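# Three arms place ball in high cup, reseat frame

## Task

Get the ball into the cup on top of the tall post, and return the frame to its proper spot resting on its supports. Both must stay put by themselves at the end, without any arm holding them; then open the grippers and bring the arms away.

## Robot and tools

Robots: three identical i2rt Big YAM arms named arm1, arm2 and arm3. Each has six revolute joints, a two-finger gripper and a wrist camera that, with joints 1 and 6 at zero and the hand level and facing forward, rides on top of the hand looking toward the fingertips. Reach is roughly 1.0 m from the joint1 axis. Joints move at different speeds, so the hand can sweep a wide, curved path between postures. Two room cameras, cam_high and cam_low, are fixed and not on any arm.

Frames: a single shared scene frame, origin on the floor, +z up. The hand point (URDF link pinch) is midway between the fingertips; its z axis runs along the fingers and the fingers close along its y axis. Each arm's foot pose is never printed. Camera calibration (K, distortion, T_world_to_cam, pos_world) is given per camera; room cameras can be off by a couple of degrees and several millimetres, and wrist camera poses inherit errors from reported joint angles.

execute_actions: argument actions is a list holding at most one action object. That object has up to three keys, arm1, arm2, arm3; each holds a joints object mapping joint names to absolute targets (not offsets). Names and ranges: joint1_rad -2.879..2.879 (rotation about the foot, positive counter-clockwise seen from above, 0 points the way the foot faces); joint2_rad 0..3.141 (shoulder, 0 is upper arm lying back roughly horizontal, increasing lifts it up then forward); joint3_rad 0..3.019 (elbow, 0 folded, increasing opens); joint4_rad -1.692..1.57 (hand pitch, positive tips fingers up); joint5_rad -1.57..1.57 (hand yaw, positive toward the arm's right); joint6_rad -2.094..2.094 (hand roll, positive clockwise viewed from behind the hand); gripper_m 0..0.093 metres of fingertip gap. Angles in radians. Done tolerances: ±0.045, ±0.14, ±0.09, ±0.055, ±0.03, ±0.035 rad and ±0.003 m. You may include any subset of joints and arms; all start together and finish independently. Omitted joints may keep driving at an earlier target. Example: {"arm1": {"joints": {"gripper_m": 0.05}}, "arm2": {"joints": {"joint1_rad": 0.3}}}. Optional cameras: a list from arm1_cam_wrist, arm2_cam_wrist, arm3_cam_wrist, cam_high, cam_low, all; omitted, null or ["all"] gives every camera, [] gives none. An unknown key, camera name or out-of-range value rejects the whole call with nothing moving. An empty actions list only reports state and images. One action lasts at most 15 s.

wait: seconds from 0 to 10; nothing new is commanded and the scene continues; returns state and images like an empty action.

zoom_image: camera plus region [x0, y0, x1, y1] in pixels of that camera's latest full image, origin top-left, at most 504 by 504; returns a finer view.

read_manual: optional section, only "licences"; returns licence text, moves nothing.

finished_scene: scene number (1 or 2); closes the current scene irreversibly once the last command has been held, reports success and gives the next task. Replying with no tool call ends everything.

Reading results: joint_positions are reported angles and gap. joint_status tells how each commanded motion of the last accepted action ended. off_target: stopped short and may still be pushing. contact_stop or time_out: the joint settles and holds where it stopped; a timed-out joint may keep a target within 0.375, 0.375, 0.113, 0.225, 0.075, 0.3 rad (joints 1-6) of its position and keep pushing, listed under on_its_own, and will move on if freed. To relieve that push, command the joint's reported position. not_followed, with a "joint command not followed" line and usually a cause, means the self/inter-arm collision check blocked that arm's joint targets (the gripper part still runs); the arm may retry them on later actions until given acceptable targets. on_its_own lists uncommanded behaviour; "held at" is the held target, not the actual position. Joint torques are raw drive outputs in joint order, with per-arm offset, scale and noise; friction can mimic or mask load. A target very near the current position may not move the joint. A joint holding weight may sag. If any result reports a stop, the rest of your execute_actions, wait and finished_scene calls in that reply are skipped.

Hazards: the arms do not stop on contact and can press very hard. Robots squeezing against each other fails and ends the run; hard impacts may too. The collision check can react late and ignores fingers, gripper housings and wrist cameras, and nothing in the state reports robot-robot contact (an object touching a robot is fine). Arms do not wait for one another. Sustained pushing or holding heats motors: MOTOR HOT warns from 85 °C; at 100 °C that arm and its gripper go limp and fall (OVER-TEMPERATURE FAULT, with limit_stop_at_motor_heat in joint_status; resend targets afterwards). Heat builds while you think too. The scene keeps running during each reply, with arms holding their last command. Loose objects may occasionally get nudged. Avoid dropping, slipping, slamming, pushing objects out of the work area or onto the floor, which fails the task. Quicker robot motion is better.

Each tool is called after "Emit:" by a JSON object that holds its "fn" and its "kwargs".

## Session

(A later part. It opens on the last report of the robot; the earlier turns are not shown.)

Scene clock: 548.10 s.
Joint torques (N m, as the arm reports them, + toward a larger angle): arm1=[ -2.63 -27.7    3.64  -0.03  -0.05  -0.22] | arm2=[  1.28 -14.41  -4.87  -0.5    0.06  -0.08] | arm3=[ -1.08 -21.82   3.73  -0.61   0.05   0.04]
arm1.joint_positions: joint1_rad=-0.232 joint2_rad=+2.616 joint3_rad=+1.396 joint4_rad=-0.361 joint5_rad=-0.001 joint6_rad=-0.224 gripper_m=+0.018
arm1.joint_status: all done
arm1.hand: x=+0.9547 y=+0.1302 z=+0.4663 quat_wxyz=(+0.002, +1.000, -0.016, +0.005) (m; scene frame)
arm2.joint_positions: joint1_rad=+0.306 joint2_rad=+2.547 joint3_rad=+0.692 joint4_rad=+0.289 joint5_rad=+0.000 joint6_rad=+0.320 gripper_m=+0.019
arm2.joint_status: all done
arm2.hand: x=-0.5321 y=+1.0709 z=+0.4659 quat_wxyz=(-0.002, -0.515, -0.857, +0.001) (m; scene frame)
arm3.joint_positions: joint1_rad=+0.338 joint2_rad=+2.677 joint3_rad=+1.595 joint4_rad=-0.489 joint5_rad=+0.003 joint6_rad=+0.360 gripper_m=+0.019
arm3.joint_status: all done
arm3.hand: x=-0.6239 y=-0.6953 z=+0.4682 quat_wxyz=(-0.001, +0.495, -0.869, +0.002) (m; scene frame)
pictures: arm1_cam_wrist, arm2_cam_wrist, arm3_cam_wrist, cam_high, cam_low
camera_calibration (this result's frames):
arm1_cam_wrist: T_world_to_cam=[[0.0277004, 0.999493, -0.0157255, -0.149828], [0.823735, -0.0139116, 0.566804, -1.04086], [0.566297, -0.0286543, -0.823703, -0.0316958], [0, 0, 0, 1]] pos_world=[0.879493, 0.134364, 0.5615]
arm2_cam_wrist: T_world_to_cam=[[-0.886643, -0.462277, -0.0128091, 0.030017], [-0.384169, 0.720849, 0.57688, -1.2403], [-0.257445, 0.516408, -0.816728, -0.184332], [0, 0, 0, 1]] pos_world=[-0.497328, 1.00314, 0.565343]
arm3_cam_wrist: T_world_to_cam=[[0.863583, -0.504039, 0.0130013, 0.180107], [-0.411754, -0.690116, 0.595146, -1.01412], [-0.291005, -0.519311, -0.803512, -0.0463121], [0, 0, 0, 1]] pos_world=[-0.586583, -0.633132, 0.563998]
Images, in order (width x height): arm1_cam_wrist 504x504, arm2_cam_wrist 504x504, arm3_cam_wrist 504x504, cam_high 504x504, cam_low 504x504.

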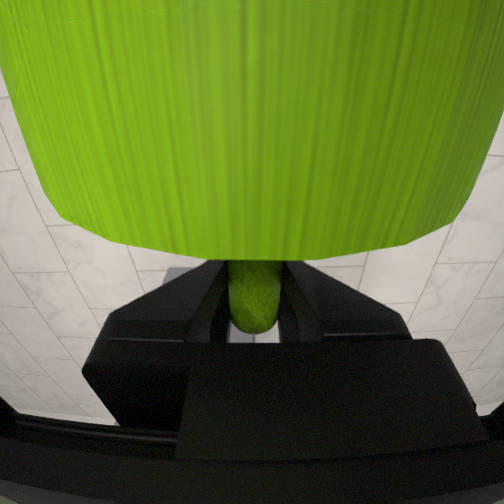

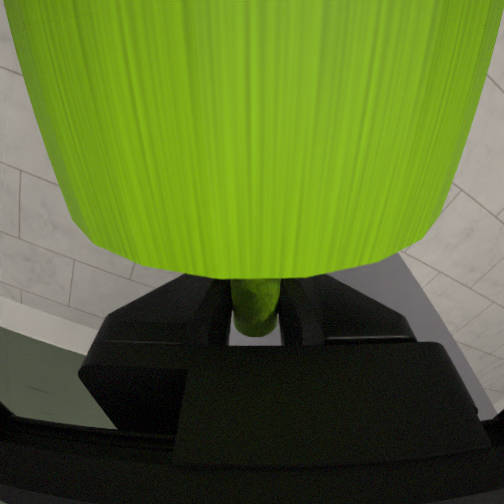

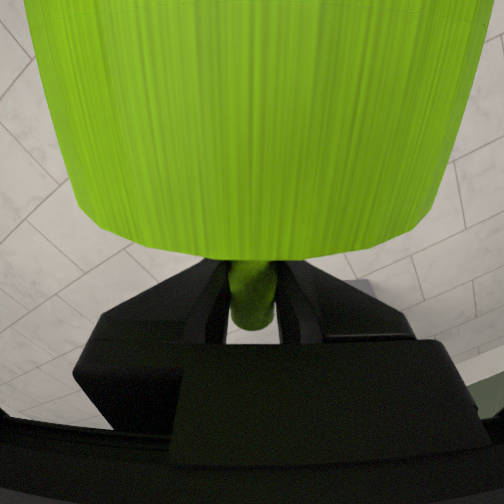

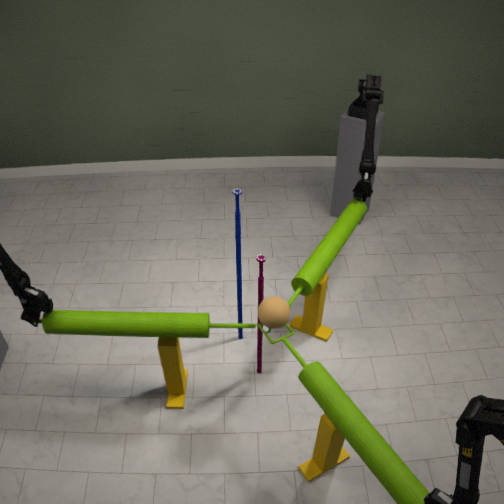

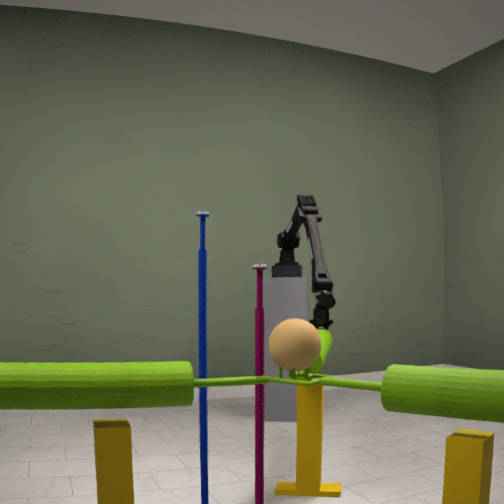

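Emit:
{"fn": "execute_actions", "kwargs": {"actions": [{"arm1": {"joints": {"joint1_rad": -0.273, "joint2_rad": 2.427, "joint3_rad": 1.349, "joint4_rad": -0.472, "joint6_rad": -0.265}}, "arm2": {"joints": {"joint1_rad": 0.343, "joint2_rad": 2.3, "joint3_rad": 0.51, "joint4_rad": 0.215, "joint6_rad": 0.363}}, "arm3": {"joints": {"joint1_rad": 0.371, "joint2_rad": 2.5, "joint3_rad": 1.563, "joint4_rad": -0.605, "joint6_rad": 0.393}}}], "cameras": ["arm2_cam_wrist", "cam_low"]}}

Emit:
{"fn": "execute_actions", "kwargs": {"actions": [{"arm1": {"joints": {"joint2_rad": 2.278, "joint3_rad": 1.294, "joint4_rad": -0.565}}, "arm2": {"joints": {"joint2_rad": 2.028, "joint3_rad": 0.433, "joint4_rad": 0.02}}, "arm3": {"joints": {"joint2_rad": 2.362, "joint3_rad": 1.508, "joint4_rad": -0.687}}}], "cameras": ["arm2_cam_wrist", "cam_high", "cam_low"]}}

Scene clock: 576.40 s.
Joint torques (N m, as the arm reports them, + toward a larger angle): arm1=[ -1.37 -25.43   4.89  -0.09  -0.03  -0.15] | arm2=[  1.93 -12.43  -3.19  -0.56   0.13   0.18] | arm3=[ -1.14 -21.35   5.03  -0.44  -0.11   0.09]
arm1.joint_positions: joint1_rad=-0.270 joint2_rad=+2.447 joint3_rad=+1.349 joint4_rad=-0.467 joint5_rad=-0.002 joint6_rad=-0.256 gripper_m=+0.018
arm1.joint_status: all done
arm1.hand: x=+0.9412 y=+0.1542 z=+0.5439 quat_wxyz=(+0.000, +1.000, -0.019, -0.003) (m; scene frame)
arm2.joint_positions: joint1_rad=+0.335 joint2_rad=+2.319 joint3_rad=+0.516 joint4_rad=+0.225 joint5_rad=-0.002 joint6_rad=+0.348 gripper_m=+0.019
arm2.joint_status: all done
arm2.hand: x=-0.5467 y=+1.0951 z=+0.5363 quat_wxyz=(+0.003, -0.514, -0.858, -0.001) (m; scene frame)
arm3.joint_positions: joint1_rad=+0.368 joint2_rad=+2.528 joint3_rad=+1.563 joint4_rad=-0.593 joint5_rad=+0.005 joint6_rad=+0.392 gripper_m=+0.019
arm3.joint_status: all done
arm3.hand: x=-0.6374 y=-0.6715 z=+0.5449 quat_wxyz=(-0.006, +0.494, -0.870, -0.002) (m; scene frame)
pictures: arm2_cam_wrist, cam_low
camera_calibration (this result's frames):
arm2_cam_wrist: T_world_to_cam=[[-0.885832, -0.463869, -0.0112454, 0.0305561], [-0.382047, 0.715397, 0.585019, -1.30122], [-0.263327, 0.522525, -0.810942, -0.156061], [0, 0, 0, 1]] pos_world=[-0.511154, 1.02661, 0.635023]
Images, in order (width x height): arm2_cam_wrist 504x504, cam_low 504x504.

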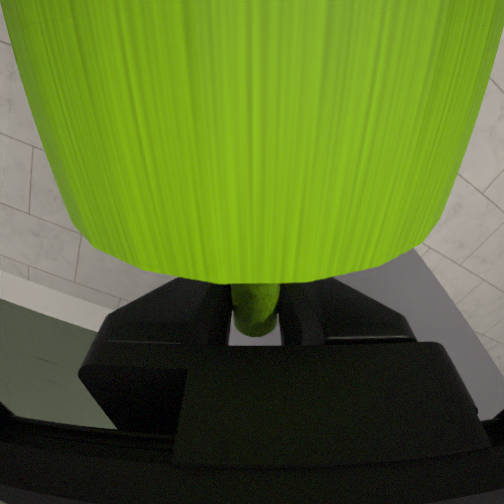

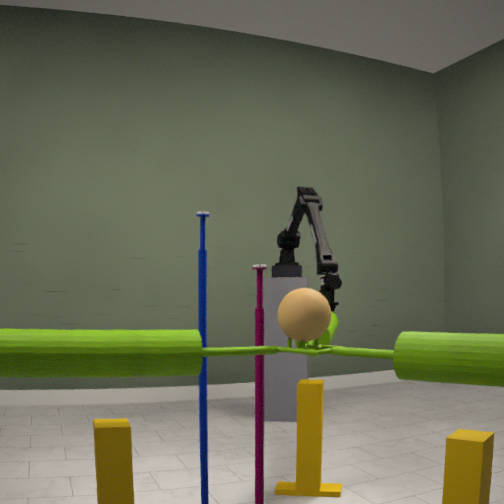

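Scene clock: 577.33 s.
Joint torques (N m, as the arm reports them, + toward a larger angle): arm1=[ -1.85 -25.52   5.27  -0.01  -0.02  -0.13] | arm2=[  1.78 -11.56  -1.37  -0.72   0.06   0.21] | arm3=[ -0.64 -21.13   5.47  -0.43  -0.03   0.12]
arm1.joint_positions: joint1_rad=-0.266 joint2_rad=+2.304 joint3_rad=+1.295 joint4_rad=-0.560 joint5_rad=-0.002 joint6_rad=-0.256 gripper_m=+0.018
arm1.joint_status: all done
arm1.hand: x=+0.9426 y=+0.1521 z=+0.6063 quat_wxyz=(+0.001, +1.000, -0.018, -0.001) (m; scene frame)
arm2.joint_positions: joint1_rad=+0.335 joint2_rad=+2.044 joint3_rad=+0.439 joint4_rad=+0.037 joint5_rad=+0.000 joint6_rad=+0.348 gripper_m=+0.019
arm2.joint_status: all done
arm2.hand: x=-0.5449 y=+1.0930 z=+0.6010 quat_wxyz=(-0.002, -0.514, -0.858, +0.000) (m; scene frame)
arm3.joint_positions: joint1_rad=+0.367 joint2_rad=+2.393 joint3_rad=+1.509 joint4_rad=-0.677 joint5_rad=+0.004 joint6_rad=+0.390 gripper_m=+0.019
arm3.joint_status: all done
arm3.hand: x=-0.6370 y=-0.6730 z=+0.6087 quat_wxyz=(-0.004, +0.494, -0.870, -0.001) (m; scene frame)
pictures: arm2_cam_wrist, cam_high, cam_low
camera_calibration (this result's frames):
arm2_cam_wrist: T_world_to_cam=[[-0.885762, -0.463963, -0.0127778, 0.0329892], [-0.385426, 0.719928, 0.577192, -1.33898], [-0.258597, 0.51618, -0.816509, -0.0891334], [0, 0, 0, 1]] pos_world=[-0.509905, 1.02528, 0.70049]
Images, in order (width x height): arm2_cam_wrist 504x504, cam_high 504x504, cam_low 504x504.

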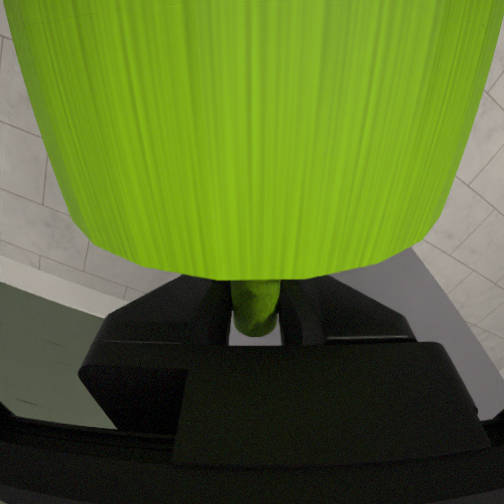

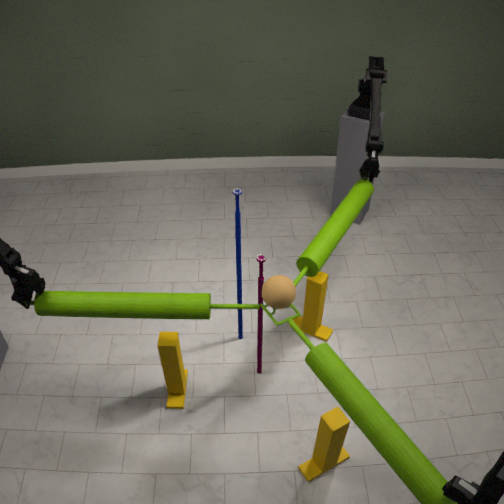

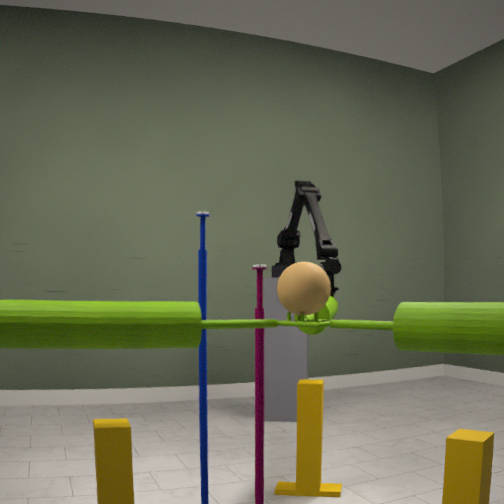

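Emit:
{"fn": "execute_actions", "kwargs": {"actions": [{"arm1": {"joints": {"joint2_rad": 2.149, "joint3_rad": 1.267, "joint4_rad": -0.674}}, "arm2": {"joints": {"joint2_rad": 1.735, "joint3_rad": 0.408, "joint4_rad": -0.246}}, "arm3": {"joints": {"joint2_rad": 2.243, "joint3_rad": 1.482, "joint4_rad": -0.789}}}], "cameras": []}}

Emit:
{"fn": "execute_actions", "kwargs": {"actions": [{"arm1": {"joints": {"joint2_rad": 2.021, "joint3_rad": 1.279, "joint4_rad": -0.803}}, "arm2": {"joints": {"joint2_rad": 1.455, "joint3_rad": 0.441, "joint4_rad": -0.542}}, "arm3": {"joints": {"joint2_rad": 2.13, "joint3_rad": 1.494, "joint4_rad": -0.905}}}], "cameras": []}}

Emit:
{"fn": "execute_actions", "kwargs": {"actions": [{"arm1": {"joints": {"joint2_rad": 1.911, "joint3_rad": 1.32, "joint4_rad": -0.945}}, "arm2": {"joints": {"joint2_rad": 1.233, "joint3_rad": 0.508, "joint4_rad": -0.829}}, "arm3": {"joints": {"joint2_rad": 2.032, "joint3_rad": 1.538, "joint4_rad": -1.034}}}], "cameras": ["cam_high", "cam_low"]}}

Scene clock: 600.40 s.
Joint torques (N m, as the arm reports them, + toward a larger angle): arm1=[ -1.87 -23.95   6.39   0.03  -0.01  -0.1 ] | arm2=[  1.74 -10.15   1.29  -0.85   0.     0.15] | arm3=[ -0.21 -20.65   6.01  -0.5   -0.04   0.14]
arm1.joint_positions: joint1_rad=-0.266 joint2_rad=+2.173 joint3_rad=+1.268 joint4_rad=-0.668 joint5_rad=-0.002 joint6_rad=-0.256 gripper_m=+0.018
arm1.joint_status: all done
arm1.hand: x=+0.9447 y=+0.1513 z=+0.6668 quat_wxyz=(+0.002, +1.000, -0.018, +0.001) (m; scene frame)
arm2.joint_positions: joint1_rad=+0.335 joint2_rad=+1.751 joint3_rad=+0.411 joint4_rad=-0.227 joint5_rad=+0.002 joint6_rad=+0.348 gripper_m=+0.019
arm2.joint_status: all done
arm2.hand: x=-0.5435 y=+1.0915 z=+0.6653 quat_wxyz=(-0.002, -0.514, -0.858, +0.001) (m; scene frame)
arm3.joint_positions: joint1_rad=+0.364 joint2_rad=+2.273 joint3_rad=+1.484 joint4_rad=-0.777 joint5_rad=+0.004 joint6_rad=+0.388 gripper_m=+0.019
arm3.joint_status: all done
arm3.hand: x=-0.6356 y=-0.6741 z=+0.6707 quat_wxyz=(-0.003, +0.493, -0.870, +0.001) (m; scene frame)
pictures: none
No camera images: the call's "cameras" was empty. Leave "cameras" out to get every camera's image.

Scene clock: 601.50 s.
Joint torques (N m, as the arm reports them, + toward a larger angle): arm1=[ -2.37 -24.09   8.59   0.08   0.03  -0.17] | arm2=[ 1.63 -8.22  5.42 -1.   -0.06  0.2 ] | arm3=[ -0.35 -19.81   7.51  -0.69  -0.1    0.11]
arm1.joint_positions: joint1_rad=-0.265 joint2_rad=+2.044 joint3_rad=+1.268 joint4_rad=-0.799 joint5_rad=-0.003 joint6_rad=-0.256 gripper_m=+0.018
arm1.joint_status: all done
arm1.hand: x=+0.9453 y=+0.1505 z=+0.7325 quat_wxyz=(+0.002, +1.000, -0.017, +0.001) (m; scene frame)
arm2.joint_positions: joint1_rad=+0.335 joint2_rad=+1.468 joint3_rad=+0.424 joint4_rad=-0.516 joint5_rad=+0.003 joint6_rad=+0.348 gripper_m=+0.019
arm2.joint_status: all done
arm2.hand: x=-0.5435 y=+1.0911 z=+0.7302 quat_wxyz=(-0.005, -0.514, -0.858, +0.002) (m; scene frame)
arm3.joint_positions: joint1_rad=+0.363 joint2_rad=+2.158 joint3_rad=+1.484 joint4_rad=-0.890 joint5_rad=+0.004 joint6_rad=+0.388 gripper_m=+0.019
arm3.joint_status: all done
arm3.hand: x=-0.6352 y=-0.6743 z=+0.7357 quat_wxyz=(-0.003, +0.493, -0.870, +0.000) (m; scene frame)
pictures: none
No camera images: the call's "cameras" was empty. Leave "cameras" out to get every camera's image.

Scene clock: 602.53 s.
Joint torques (N m, as the arm reports them, + toward a larger angle): arm1=[ -1.78 -23.04  11.66  -0.68  -0.04  -0.14] | arm2=[ 1.28 -7.01  8.31 -1.63 -0.15  0.17] | arm3=[ -0.31 -19.73  10.23  -1.36  -0.16   0.15]
arm1.joint_positions: joint1_rad=-0.265 joint2_rad=+1.926 joint3_rad=+1.282 joint4_rad=-0.923 joint5_rad=-0.002 joint6_rad=-0.256 gripper_m=+0.018
arm1.joint_status: all done
arm1.hand: x=+0.9480 y=+0.1497 z=+0.7957 quat_wxyz=(+0.000, +1.000, -0.017, -0.002) (m; scene frame)
arm2.joint_positions: joint1_rad=+0.335 joint2_rad=+1.241 joint3_rad=+0.481 joint4_rad=-0.787 joint5_rad=+0.005 joint6_rad=+0.348 gripper_m=+0.019
arm2.joint_status: all done
arm2.hand: x=-0.5429 y=+1.0900 z=+0.7939 quat_wxyz=(-0.011, -0.514, -0.857, +0.005) (m; scene frame)
arm3.joint_positions: joint1_rad=+0.360 joint2_rad=+2.056 joint3_rad=+1.501 joint4_rad=-1.001 joint5_rad=+0.006 joint6_rad=+0.386 gripper_m=+0.019
arm3.joint_status: all done
arm3.hand: x=-0.6332 y=-0.6761 z=+0.7982 quat_wxyz=(-0.007, +0.493, -0.870, -0.003) (m; scene frame)
pictures: cam_high, cam_low
Images, in order (width x height): cam_high 504x504, cam_low 504x504.

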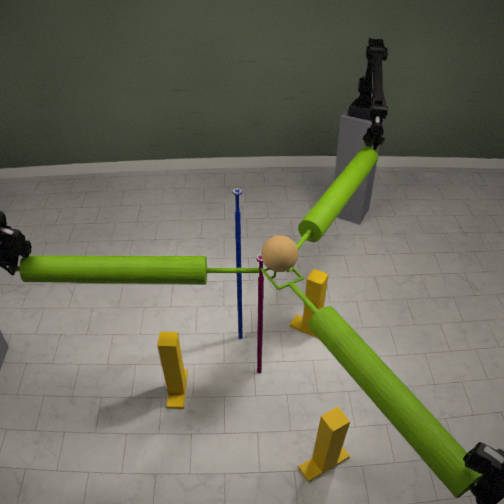

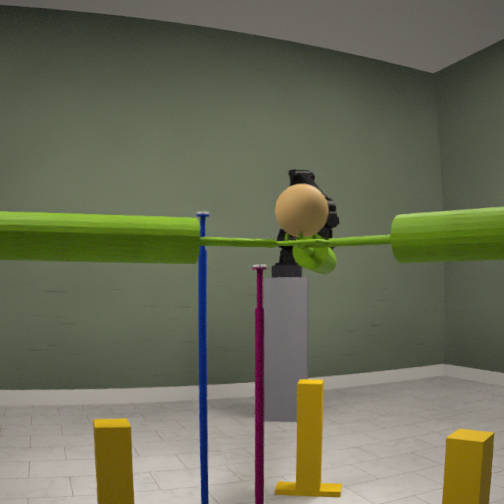

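Emit:
{"fn": "execute_actions", "kwargs": {"actions": [{"arm1": {"joints": {"joint1_rad": -0.163, "joint2_rad": 1.771, "joint3_rad": 1.223, "joint4_rad": -1.008, "joint6_rad": -0.147}}, "arm2": {"joints": {"joint1_rad": 0.243, "joint2_rad": 1.303, "joint3_rad": 0.718, "joint4_rad": -0.968, "joint6_rad": 0.254}}, "arm3": {"joints": {"joint1_rad": 0.298, "joint2_rad": 1.863, "joint3_rad": 1.372, "joint4_rad": -1.06, "joint6_rad": 0.313}}}], "cameras": []}}

Emit:
{"fn": "execute_actions", "kwargs": {"actions": [{"arm1": {"joints": {"joint1_rad": -0.054, "joint2_rad": 1.648, "joint3_rad": 1.175, "joint4_rad": -1.083, "joint6_rad": -0.038}}, "arm2": {"joints": {"joint1_rad": 0.182, "joint2_rad": 1.388, "joint3_rad": 0.924, "joint4_rad": -1.086, "joint6_rad": 0.193}}, "arm3": {"joints": {"joint1_rad": 0.229, "joint2_rad": 1.702, "joint3_rad": 1.255, "joint4_rad": -1.104, "joint6_rad": 0.244}}}], "cameras": ["cam_high", "cam_low"]}}

Scene clock: 622.80 s.
Joint torques (N m, as the arm reports them, + toward a larger angle): arm1=[ -1.44 -20.77   9.28  -0.07  -0.19  -0.02] | arm2=[ 1.17 -8.5  10.12 -1.42 -0.08 -0.08] | arm3=[ -1.44 -17.45   7.88  -0.66   0.19  -0.08]
arm1.joint_positions: joint1_rad=-0.165 joint2_rad=+1.795 joint3_rad=+1.217 joint4_rad=-1.002 joint5_rad=+0.001 joint6_rad=-0.152 gripper_m=+0.018
arm1.joint_status: all done
arm1.hand: x=+0.9692 y=+0.0927 z=+0.8390 quat_wxyz=(+0.000, +1.000, -0.019, +0.005) (m; scene frame)
arm2.joint_positions: joint1_rad=+0.244 joint2_rad=+1.308 joint3_rad=+0.680 joint4_rad=-0.931 joint5_rad=+0.003 joint6_rad=+0.259 gripper_m=+0.019
arm2.joint_status: all done
arm2.hand: x=-0.5214 y=+1.0344 z=+0.8355 quat_wxyz=(-0.005, -0.515, -0.857, +0.003) (m; scene frame)
arm3.joint_positions: joint1_rad=+0.303 joint2_rad=+1.891 joint3_rad=+1.368 joint4_rad=-1.044 joint5_rad=+0.000 joint6_rad=+0.326 gripper_m=+0.019
arm3.joint_status: all done
arm3.hand: x=-0.6118 y=-0.7307 z=+0.8435 quat_wxyz=(+0.000, +0.494, -0.870, +0.000) (m; scene frame)
pictures: none
No camera images: the call's "cameras" was empty. Leave "cameras" out to get every camera's image.

Scene clock: 623.83 s.
Joint torques (N m, as the arm reports them, + toward a larger angle): arm1=[ -1.91 -19.34   9.4   -0.08  -0.1    0.01] | arm2=[  1.02 -10.71  11.08  -1.69  -0.04  -0.02] | arm3=[ -1.26 -15.21   8.3   -0.72   0.16  -0.07]
arm1.joint_positions: joint1_rad=-0.054 joint2_rad=+1.672 joint3_rad=+1.169 joint4_rad=-1.076 joint5_rad=-0.001 joint6_rad=-0.043 gripper_m=+0.018
arm1.joint_status: all done
arm1.hand: x=+0.9912 y=+0.0365 z=+0.8796 quat_wxyz=(+0.001, +1.000, -0.018, +0.004) (m; scene frame)
arm2.joint_positions: joint1_rad=+0.181 joint2_rad=+1.399 joint3_rad=+0.880 joint4_rad=-1.043 joint5_rad=+0.004 joint6_rad=+0.195 gripper_m=+0.019
arm2.joint_status: all done
arm2.hand: x=-0.5000 y=+0.9779 z=+0.8718 quat_wxyz=(-0.003, -0.515, -0.857, +0.003) (m; scene frame)
arm3.joint_positions: joint1_rad=+0.233 joint2_rad=+1.725 joint3_rad=+1.248 joint4_rad=-1.088 joint5_rad=+0.000 joint6_rad=+0.257 gripper_m=+0.019
arm3.joint_status: all done
arm3.hand: x=-0.5892 y=-0.7868 z=+0.8848 quat_wxyz=(-0.002, +0.494, -0.870, -0.001) (m; scene frame)
pictures: cam_high, cam_low
Images, in order (width x height): cam_high 504x504, cam_low 504x504.

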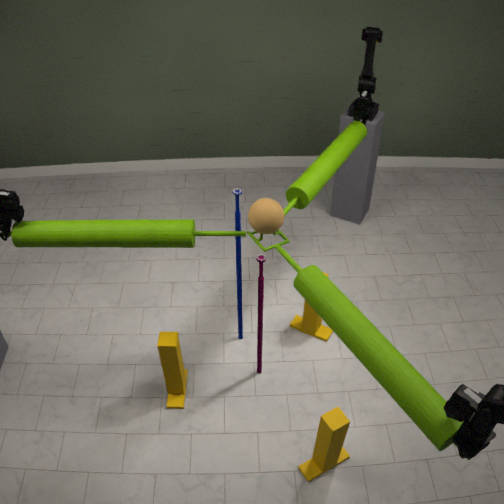

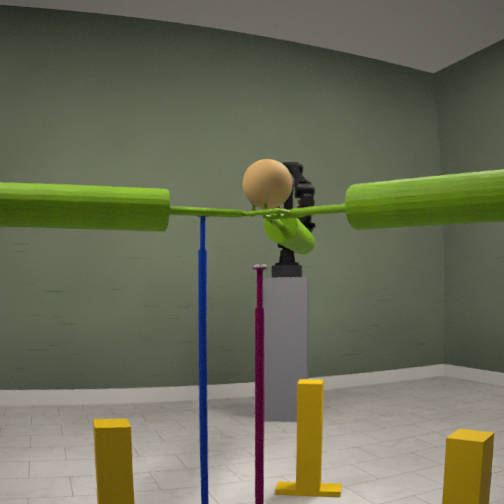

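Emit:
{"fn": "execute_actions", "kwargs": {"actions": [{"arm1": {"joints": {"joint1_rad": 0.062, "joint2_rad": 1.543, "joint3_rad": 1.167, "joint4_rad": -1.17, "joint6_rad": 0.078}}, "arm2": {"joints": {"joint1_rad": 0.145, "joint2_rad": 1.476, "joint3_rad": 1.16, "joint4_rad": -1.2, "joint6_rad": 0.158}}, "arm3": {"joints": {"joint1_rad": 0.15, "joint2_rad": 1.551, "joint3_rad": 1.176, "joint4_rad": -1.176, "joint6_rad": 0.161}}}], "cameras": []}}

Emit:
{"fn": "execute_actions", "kwargs": {"actions": [{"arm1": {"joints": {"joint1_rad": 0.196, "joint2_rad": 1.473, "joint3_rad": 1.188, "joint4_rad": -1.244, "joint6_rad": 0.212}}, "arm2": {"joints": {"joint1_rad": 0.111, "joint2_rad": 1.595, "joint3_rad": 1.384, "joint4_rad": -1.303, "joint6_rad": 0.124}}, "arm3": {"joints": {"joint1_rad": 0.048, "joint2_rad": 1.417, "joint3_rad": 1.109, "joint4_rad": -1.244, "joint6_rad": 0.059}}}], "cameras": ["cam_high", "cam_low"]}}

Scene clock: 643.57 s.
Joint torques (N m, as the arm reports them, + toward a larger angle): arm1=[ -1.83 -18.97  10.17   0.04   0.35   0.  ] | arm2=[  1.5  -13.24  13.26  -1.15  -0.18   0.02] | arm3=[ -1.39 -13.18   8.52  -0.65  -0.01  -0.08]
arm1.joint_positions: joint1_rad=+0.065 joint2_rad=+1.569 joint3_rad=+1.158 joint4_rad=-1.167 joint5_rad=-0.008 joint6_rad=+0.076 gripper_m=+0.018
arm1.joint_status: all done
arm1.hand: x=+1.0128 y=-0.0187 z=+0.9203 quat_wxyz=(+0.004, +1.000, -0.018, +0.003) (m; scene frame)
arm2.joint_positions: joint1_rad=+0.141 joint2_rad=+1.492 joint3_rad=+1.096 joint4_rad=-1.171 joint5_rad=+0.005 joint6_rad=+0.156 gripper_m=+0.019
arm2.joint_status: all done
arm2.hand: x=-0.4781 y=+0.9246 z=+0.9120 quat_wxyz=(-0.001, -0.515, -0.857, +0.003) (m; scene frame)
arm3.joint_positions: joint1_rad=+0.155 joint2_rad=+1.571 joint3_rad=+1.170 joint4_rad=-1.160 joint5_rad=+0.003 joint6_rad=+0.178 gripper_m=+0.019
arm3.joint_status: all done
arm3.hand: x=-0.5682 y=-0.8402 z=+0.9262 quat_wxyz=(-0.004, +0.494, -0.869, -0.001) (m; scene frame)
pictures: none
No camera images: the call's "cameras" was empty. Leave "cameras" out to get every camera's image.

Scene clock: 644.53 s.
Joint torques (N m, as the arm reports them, + toward a larger angle): arm1=[ -1.87 -18.75  12.19  -0.14   0.41  -0.06] | arm2=[  1.63 -16.24  14.08  -1.31  -0.1    0.03] | arm3=[ -1.24 -11.75   8.89  -0.67  -0.08  -0.08]
arm1.joint_positions: joint1_rad=+0.201 joint2_rad=+1.505 joint3_rad=+1.158 joint4_rad=-1.237 joint5_rad=-0.010 joint6_rad=+0.211 gripper_m=+0.018
arm1.joint_status: all done
arm1.hand: x=+1.0360 y=-0.0751 z=+0.9465 quat_wxyz=(+0.004, +1.000, -0.017, +0.007) (m; scene frame)
arm2.joint_positions: joint1_rad=+0.106 joint2_rad=+1.615 joint3_rad=+1.316 joint4_rad=-1.270 joint5_rad=+0.005 joint6_rad=+0.120 gripper_m=+0.019
arm2.joint_status: all done
arm2.hand: x=-0.4561 y=+0.8680 z=+0.9394 quat_wxyz=(+0.000, -0.515, -0.857, +0.002) (m; scene frame)
arm3.joint_positions: joint1_rad=+0.051 joint2_rad=+1.439 joint3_rad=+1.101 joint4_rad=-1.227 joint5_rad=+0.004 joint6_rad=+0.074 gripper_m=+0.019
arm3.joint_status: all done
arm3.hand: x=-0.5445 y=-0.8969 z=+0.9546 quat_wxyz=(-0.003, +0.494, -0.869, +0.001) (m; scene frame)
pictures: cam_high, cam_low
Images, in order (width x height): cam_high 504x504, cam_low 504x504.

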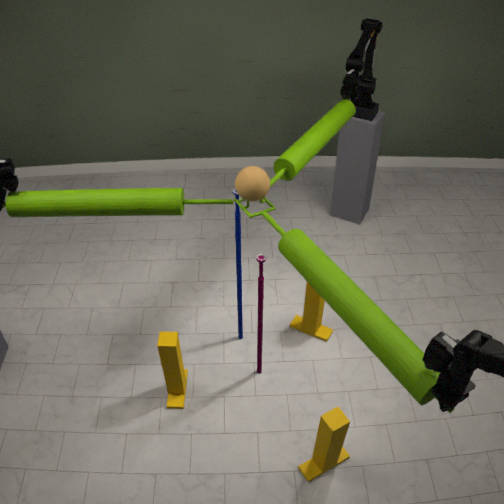

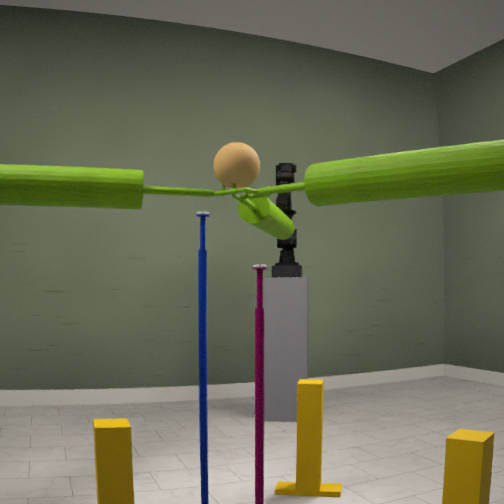

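Emit:
{"fn": "execute_actions", "kwargs": {"actions": [{"arm1": {"joints": {"joint1_rad": 0.358, "joint2_rad": 1.445, "joint3_rad": 1.151, "joint4_rad": -1.235, "joint6_rad": 0.374}}, "arm2": {"joints": {"joint1_rad": 0.086, "joint2_rad": 1.761, "joint3_rad": 1.631, "joint4_rad": -1.355, "joint6_rad": 0.099}}, "arm3": {"joints": {"joint1_rad": -0.098, "joint2_rad": 1.307, "joint3_rad": 0.999, "joint4_rad": -1.245, "joint6_rad": -0.09}}}], "cameras": ["cam_high", "cam_low"]}}

Emit:
{"fn": "zoom_image", "kwargs": {"camera": "cam_high", "region": [200, 130, 290, 220]}}

Emit:
{"fn": "zoom_image", "kwargs": {"camera": "cam_low", "region": [170, 135, 270, 235]}}

Scene clock: 660.17 s.
Joint torques (N m, as the arm reports them, + toward a larger angle): arm1=[ -2.8  -18.9   10.89  -0.02   0.54  -0.09] | arm2=[  2.29 -19.39  15.48  -1.1   -0.14   0.09] | arm3=[ -0.81 -10.39   8.93  -0.59  -0.06  -0.08]
arm1.joint_positions: joint1_rad=+0.369 joint2_rad=+1.490 joint3_rad=+1.141 joint4_rad=-1.234 joint5_rad=-0.013 joint6_rad=+0.379 gripper_m=+0.018
arm1.joint_status: all done
arm1.hand: x=+1.0604 y=-0.1418 z=+0.9460 quat_wxyz=(+0.004, +1.000, -0.017, +0.008) (m; scene frame)
arm2.joint_positions: joint1_rad=+0.075 joint2_rad=+1.790 joint3_rad=+1.548 joint4_rad=-1.330 joint5_rad=+0.005 joint6_rad=+0.091 gripper_m=+0.019
arm2.joint_status: all done
arm2.hand: x=-0.4306 y=+0.8018 z=+0.9400 quat_wxyz=(+0.002, -0.516, -0.857, +0.002) (m; scene frame)
arm3.joint_positions: joint1_rad=-0.097 joint2_rad=+1.337 joint3_rad=+0.990 joint4_rad=-1.231 joint5_rad=+0.003 joint6_rad=-0.074 gripper_m=+0.019
arm3.joint_status: all done
arm3.hand: x=-0.5189 y=-0.9630 z=+0.9514 quat_wxyz=(+0.003, +0.494, -0.869, +0.004) (m; scene frame)
pictures: cam_high, cam_low
Images, in order (width x height): cam_high 504x504, cam_low 504x504.

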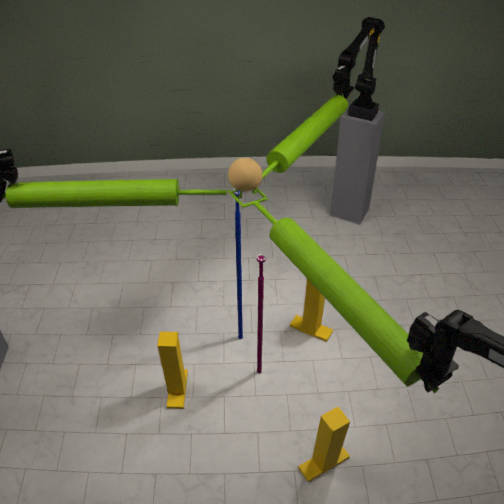

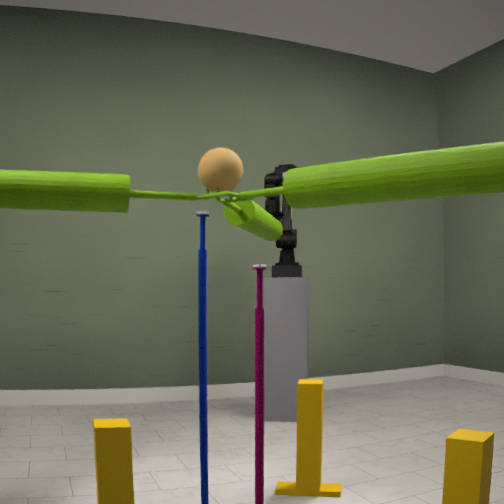

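Region (200, 130, 290, 220) of cam_high's 504x504 image, scaled by 5.600, with more detail than that image has.

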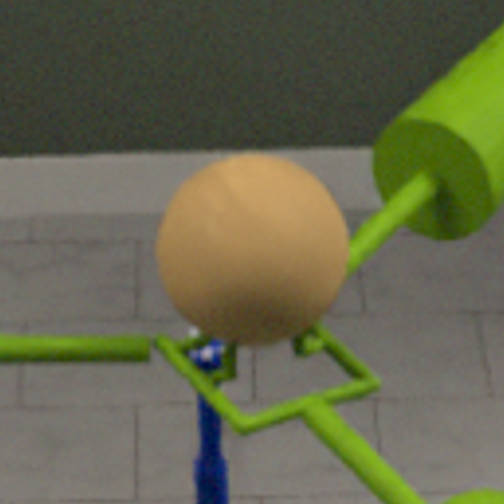

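Region (170, 135, 270, 235) of cam_low's 504x504 image, scaled by 5.040, with more detail than that image has.

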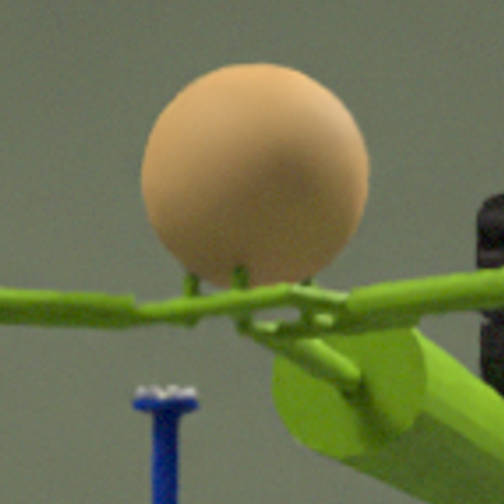

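Emit:
{"fn": "execute_actions", "kwargs": {"actions": [{"arm1": {"joints": {"joint1_rad": 0.528, "joint2_rad": 1.438, "joint3_rad": 1.135, "joint4_rad": -1.216, "joint6_rad": 0.546}}, "arm2": {"joints": {"joint1_rad": 0.073, "joint2_rad": 1.946, "joint3_rad": 1.909, "joint4_rad": -1.435, "joint6_rad": 0.085}}, "arm3": {"joints": {"joint1_rad": -0.287, "joint2_rad": 1.229, "joint3_rad": 0.923, "joint4_rad": -1.235, "joint6_rad": -0.281}}}], "cameras": ["cam_high", "cam_low"]}}

Emit:
{"fn": "zoom_image", "kwargs": {"camera": "cam_high", "region": [200, 130, 290, 220]}}

Emit:
{"fn": "zoom_image", "kwargs": {"camera": "cam_low", "region": [160, 135, 260, 235]}}

Scene clock: 754.50 s.
Joint torques (N m, as the arm reports them, + toward a larger angle): arm1=[ -2.11 -18.77  10.43   0.34   0.78  -0.08] | arm2=[  1.72 -22.08  16.01  -0.89  -0.17   0.08] | arm3=[-0.57 -9.62  8.88 -0.64 -0.09 -0.1 ]
arm1.joint_positions: joint1_rad=+0.538 joint2_rad=+1.484 joint3_rad=+1.127 joint4_rad=-1.222 joint5_rad=-0.016 joint6_rad=+0.548 gripper_m=+0.018
arm1.joint_status: all done
arm1.hand: x=+1.0920 y=-0.2049 z=+0.9434 quat_wxyz=(+0.005, +1.000, -0.017, +0.007) (m; scene frame)
arm2.joint_positions: joint1_rad=+0.063 joint2_rad=+1.979 joint3_rad=+1.821 joint4_rad=-1.417 joint5_rad=+0.005 joint6_rad=+0.079 gripper_m=+0.019
arm2.joint_status: all done
arm2.hand: x=-0.3990 y=+0.7396 z=+0.9370 quat_wxyz=(+0.003, -0.516, -0.857, +0.001) (m; scene frame)
arm3.joint_positions: joint1_rad=-0.286 joint2_rad=+1.262 joint3_rad=+0.914 joint4_rad=-1.219 joint5_rad=+0.003 joint6_rad=-0.264 gripper_m=+0.019
arm3.joint_status: all done
arm3.hand: x=-0.4863 y=-1.0252 z=+0.9485 quat_wxyz=(-0.002, +0.494, -0.869, +0.002) (m; scene frame)
pictures: cam_high, cam_low
Images, in order (width x height): cam_high 504x504, cam_low 504x504.

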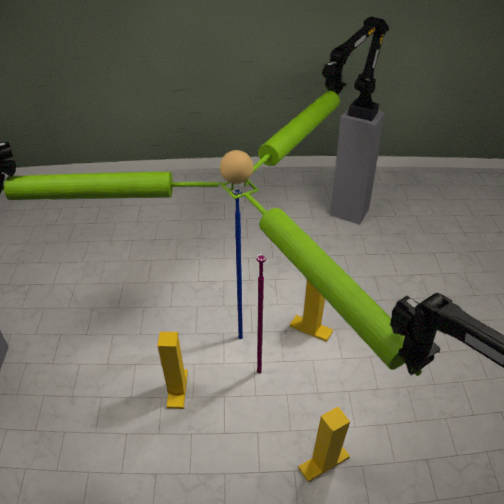

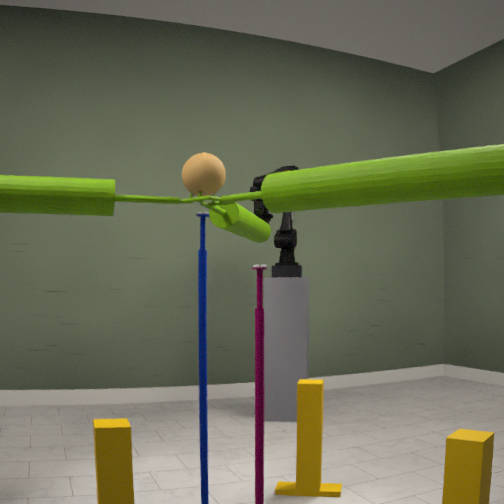

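Region (200, 130, 290, 220) of cam_high's 504x504 image, scaled by 5.600, with more detail than that image has.

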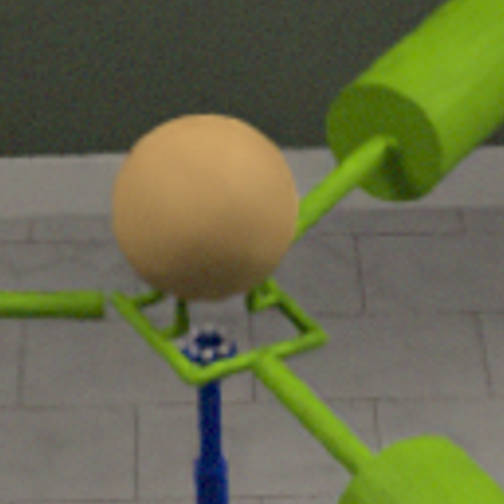

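Region (160, 135, 260, 235) of cam_low's 504x504 image, scaled by 5.040, with more detail than that image has.

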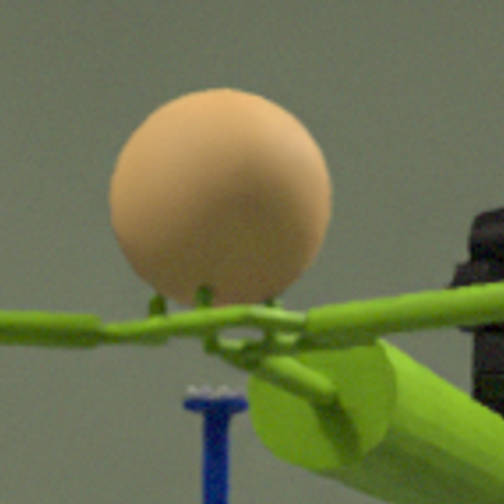

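Emit:
{"fn": "execute_actions", "kwargs": {"actions": [{"arm1": {"joints": {"joint2_rad": 1.515, "joint3_rad": 1.074, "joint4_rad": -1.115}}, "arm2": {"joints": {"joint2_rad": 1.962, "joint3_rad": 1.809, "joint4_rad": -1.338}}, "arm3": {"joints": {"joint2_rad": 1.301, "joint3_rad": 0.859, "joint4_rad": -1.115}}}], "cameras": ["cam_high", "cam_low"]}}

Emit:
{"fn": "zoom_image", "kwargs": {"camera": "cam_high", "region": [200, 130, 290, 220]}}

Emit:
{"fn": "zoom_image", "kwargs": {"camera": "cam_low", "region": [160, 135, 260, 235]}}

Scene clock: 786.10 s.
Joint torques (N m, as the arm reports them, + toward a larger angle): arm1=[ -2.55 -17.32   9.94   0.33   0.66  -0.15] | arm2=[  2.06 -22.11  10.37   1.11  -0.15   0.08] | arm3=[-0.58 -8.52  8.43 -0.15 -0.13 -0.1 ]
arm1.joint_positions: joint1_rad=+0.538 joint2_rad=+1.535 joint3_rad=+1.066 joint4_rad=-1.119 joint5_rad=-0.015 joint6_rad=+0.548 gripper_m=+0.018
arm1.joint_status: all done
arm1.hand: x=+1.0919 y=-0.2047 z=+0.9021 quat_wxyz=(+0.002, +1.000, -0.017, +0.011) (m; scene frame)
arm2.joint_positions: joint1_rad=+0.063 joint2_rad=+1.989 joint3_rad=+1.786 joint4_rad=-1.370 joint5_rad=+0.005 joint6_rad=+0.079 gripper_m=+0.019
arm2.joint_status: all done
arm2.hand: x=-0.3984 y=+0.7388 z=+0.9182 quat_wxyz=(+0.002, -0.516, -0.857, +0.002) (m; scene frame)
arm3.joint_positions: joint1_rad=-0.286 joint2_rad=+1.315 joint3_rad=+0.851 joint4_rad=-1.115 joint5_rad=+0.004 joint6_rad=-0.265 gripper_m=+0.019
arm3.joint_status: all done
arm3.hand: x=-0.4863 y=-1.0256 z=+0.9101 quat_wxyz=(+0.004, +0.495, -0.869, +0.004) (m; scene frame)
pictures: cam_high, cam_low
Images, in order (width x height): cam_high 504x504, cam_low 504x504.

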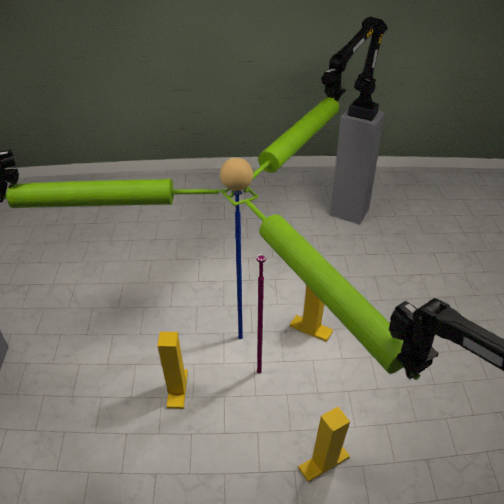

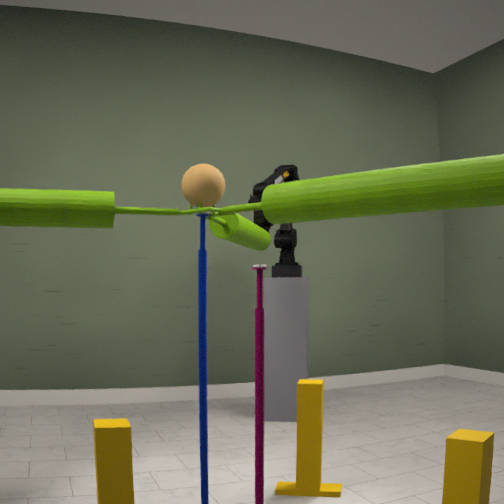

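Region (200, 130, 290, 220) of cam_high's 504x504 image, scaled by 5.600, with more detail than that image has.

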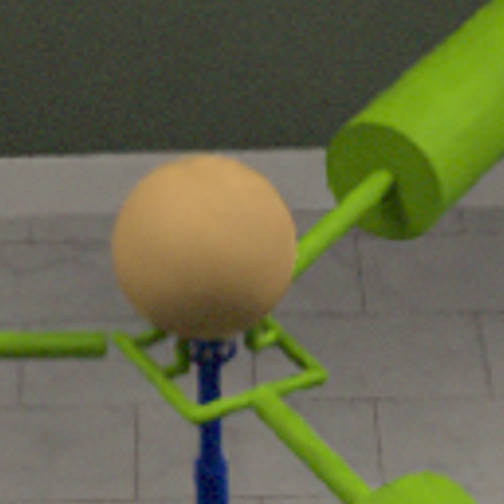

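Region (160, 135, 260, 235) of cam_low's 504x504 image, scaled by 5.040, with more detail than that image has.

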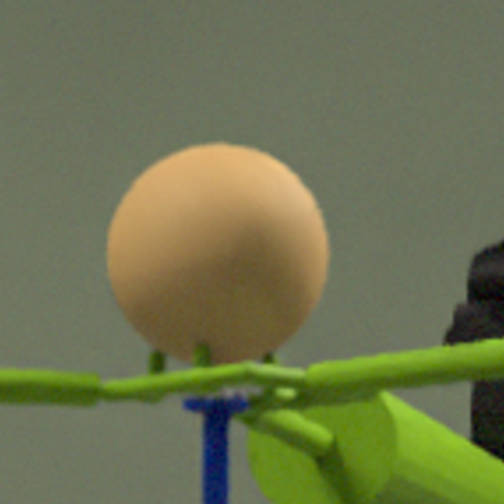

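Emit:
{"fn": "execute_actions", "kwargs": {"actions": [{"arm1": {"joints": {"joint2_rad": 1.517, "joint3_rad": 1.044, "joint4_rad": -1.066}}, "arm2": {"joints": {"joint2_rad": 1.98, "joint3_rad": 1.753, "joint4_rad": -1.295}}, "arm3": {"joints": {"joint2_rad": 1.312, "joint3_rad": 0.826, "joint4_rad": -1.06}}}], "cameras": ["cam_high", "cam_low"]}}

Emit:
{"fn": "zoom_image", "kwargs": {"camera": "cam_high", "region": [200, 140, 290, 230]}}

Emit:
{"fn": "zoom_image", "kwargs": {"camera": "cam_low", "region": [160, 155, 260, 255]}}

Scene clock: 798.80 s.
Joint torques (N m, as the arm reports them, + toward a larger angle): arm1=[ -2.07 -16.13   9.57   0.7    0.66  -0.13] | arm2=[  1.5  -22.14   9.25   0.17  -0.11   0.1 ] | arm3=[-0.47 -7.43  8.09  0.07 -0.1  -0.1 ]
arm1.joint_positions: joint1_rad=+0.538 joint2_rad=+1.535 joint3_rad=+1.040 joint4_rad=-1.076 joint5_rad=-0.015 joint6_rad=+0.548 gripper_m=+0.018
arm1.joint_status: all done
arm1.hand: x=+1.0919 y=-0.2045 z=+0.8934 quat_wxyz=(+0.007, +1.000, -0.017, +0.003) (m; scene frame)
arm2.joint_positions: joint1_rad=+0.063 joint2_rad=+2.004 joint3_rad=+1.742 joint4_rad=-1.307 joint5_rad=+0.004 joint6_rad=+0.079 gripper_m=+0.019
arm2.joint_status: all done
arm2.hand: x=-0.3981 y=+0.7387 z=+0.8929 quat_wxyz=(+0.000, -0.516, -0.857, +0.002) (m; scene frame)
arm3.joint_positions: joint1_rad=-0.286 joint2_rad=+1.316 joint3_rad=+0.822 joint4_rad=-1.064 joint5_rad=+0.004 joint6_rad=-0.265 gripper_m=+0.019
arm3.joint_status: all done
arm3.hand: x=-0.4862 y=-1.0253 z=+0.8999 quat_wxyz=(-0.006, +0.495, -0.869, +0.001) (m; scene frame)
pictures: cam_high, cam_low
Images, in order (width x height): cam_high 504x504, cam_low 504x504.

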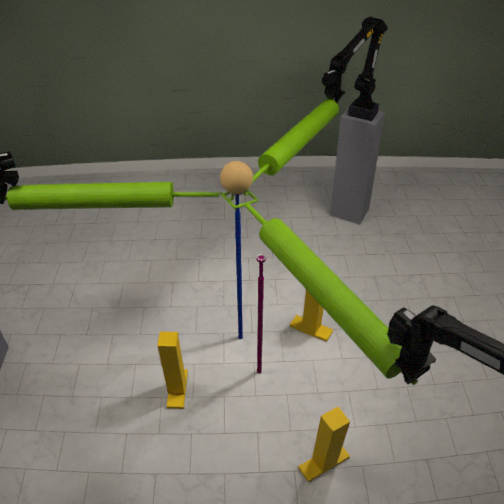

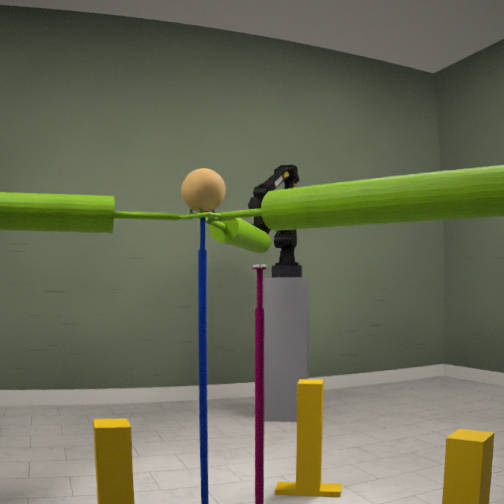

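Region (200, 140, 290, 230) of cam_high's 504x504 image, scaled by 5.600, with more detail than that image has.

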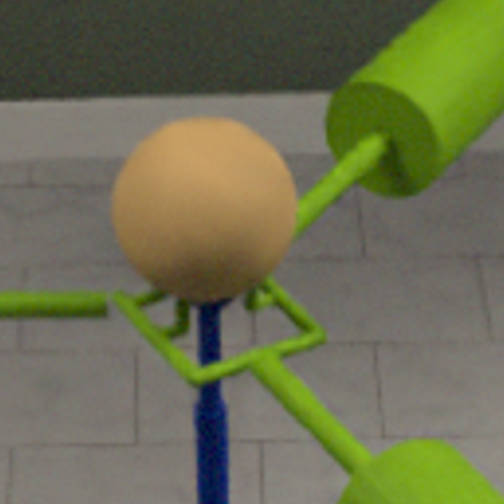

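Region (160, 155, 260, 255) of cam_low's 504x504 image, scaled by 5.040, with more detail than that image has.

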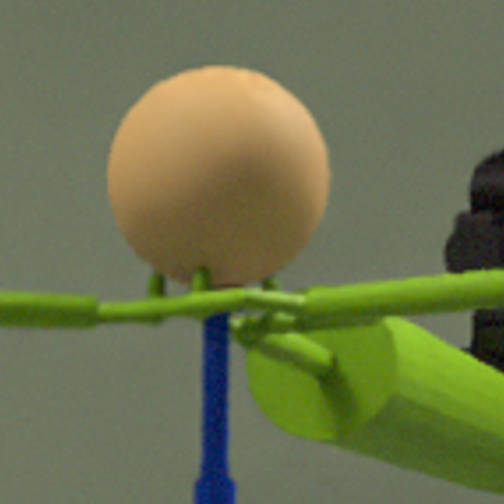

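Emit:
{"fn": "execute_actions", "kwargs": {"actions": [{"arm1": {"joints": {"joint2_rad": 1.548, "joint3_rad": 1.012, "joint4_rad": -1.007}}, "arm2": {"joints": {"joint2_rad": 1.999, "joint3_rad": 1.718, "joint4_rad": -1.247}}, "arm3": {"joints": {"joint2_rad": 1.348, "joint3_rad": 0.79, "joint4_rad": -0.996}}}], "cameras": ["cam_high", "cam_low"]}}

Emit:
{"fn": "zoom_image", "kwargs": {"camera": "cam_high", "region": [200, 140, 290, 230]}}

Emit:
{"fn": "zoom_image", "kwargs": {"camera": "cam_low", "region": [160, 155, 260, 255]}}

Scene clock: 810.57 s.
Joint torques (N m, as the arm reports them, + toward a larger angle): arm1=[ -1.64 -15.65   8.87   0.86   0.68  -0.07] | arm2=[  1.41 -20.49   8.67   0.38  -0.03   0.06] | arm3=[-0.93 -7.4   7.39  0.2  -0.07 -0.12]
arm1.joint_positions: joint1_rad=+0.538 joint2_rad=+1.556 joint3_rad=+1.012 joint4_rad=-1.022 joint5_rad=-0.015 joint6_rad=+0.548 gripper_m=+0.018
arm1.joint_status: all done
arm1.hand: x=+1.0922 y=-0.2044 z=+0.8758 quat_wxyz=(+0.008, +1.000, -0.017, +0.001) (m; scene frame)
arm2.joint_positions: joint1_rad=+0.063 joint2_rad=+2.009 joint3_rad=+1.712 joint4_rad=-1.263 joint5_rad=+0.002 joint6_rad=+0.079 gripper_m=+0.019
arm2.joint_status: all done
arm2.hand: x=-0.3978 y=+0.7387 z=+0.8792 quat_wxyz=(-0.004, -0.516, -0.857, +0.003) (m; scene frame)
arm3.joint_positions: joint1_rad=-0.286 joint2_rad=+1.350 joint3_rad=+0.791 joint4_rad=-1.001 joint5_rad=+0.004 joint6_rad=-0.265 gripper_m=+0.019
arm3.joint_status: all done
arm3.hand: x=-0.4862 y=-1.0254 z=+0.8793 quat_wxyz=(-0.005, +0.495, -0.869, +0.002) (m; scene frame)
pictures: cam_high, cam_low
Images, in order (width x height): cam_high 504x504, cam_low 504x504.

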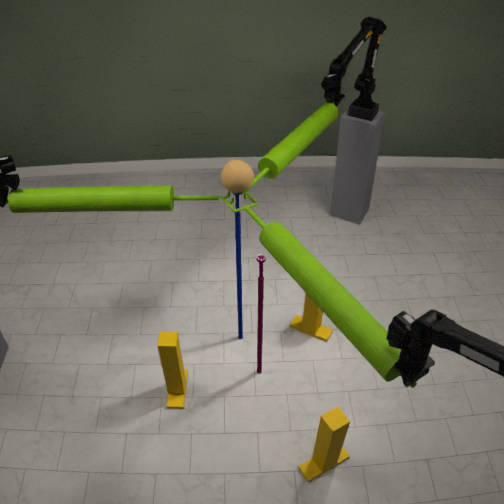

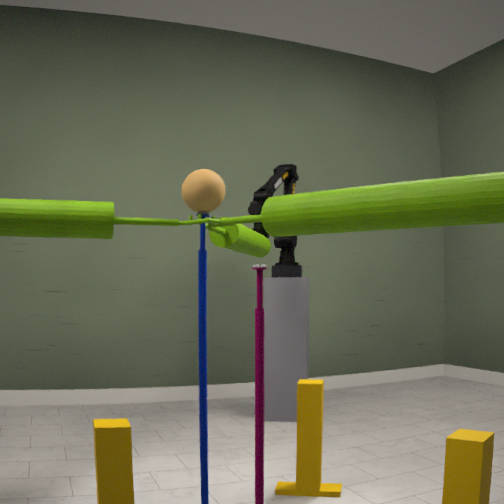

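Region (200, 140, 290, 230) of cam_high's 504x504 image, scaled by 5.600, with more detail than that image has.

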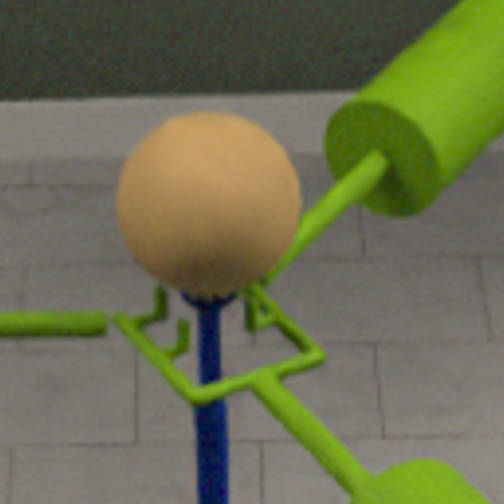

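Region (160, 155, 260, 255) of cam_low's 504x504 image, scaled by 5.040, with more detail than that image has.

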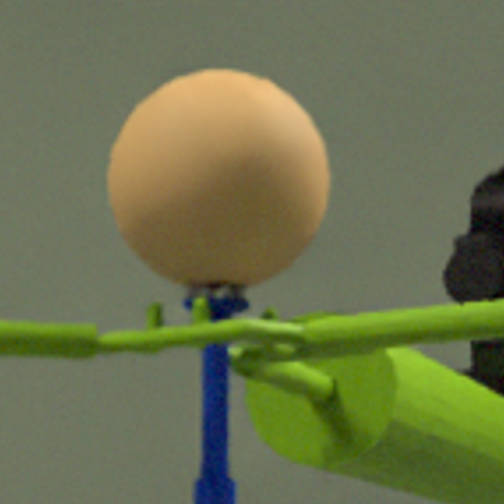

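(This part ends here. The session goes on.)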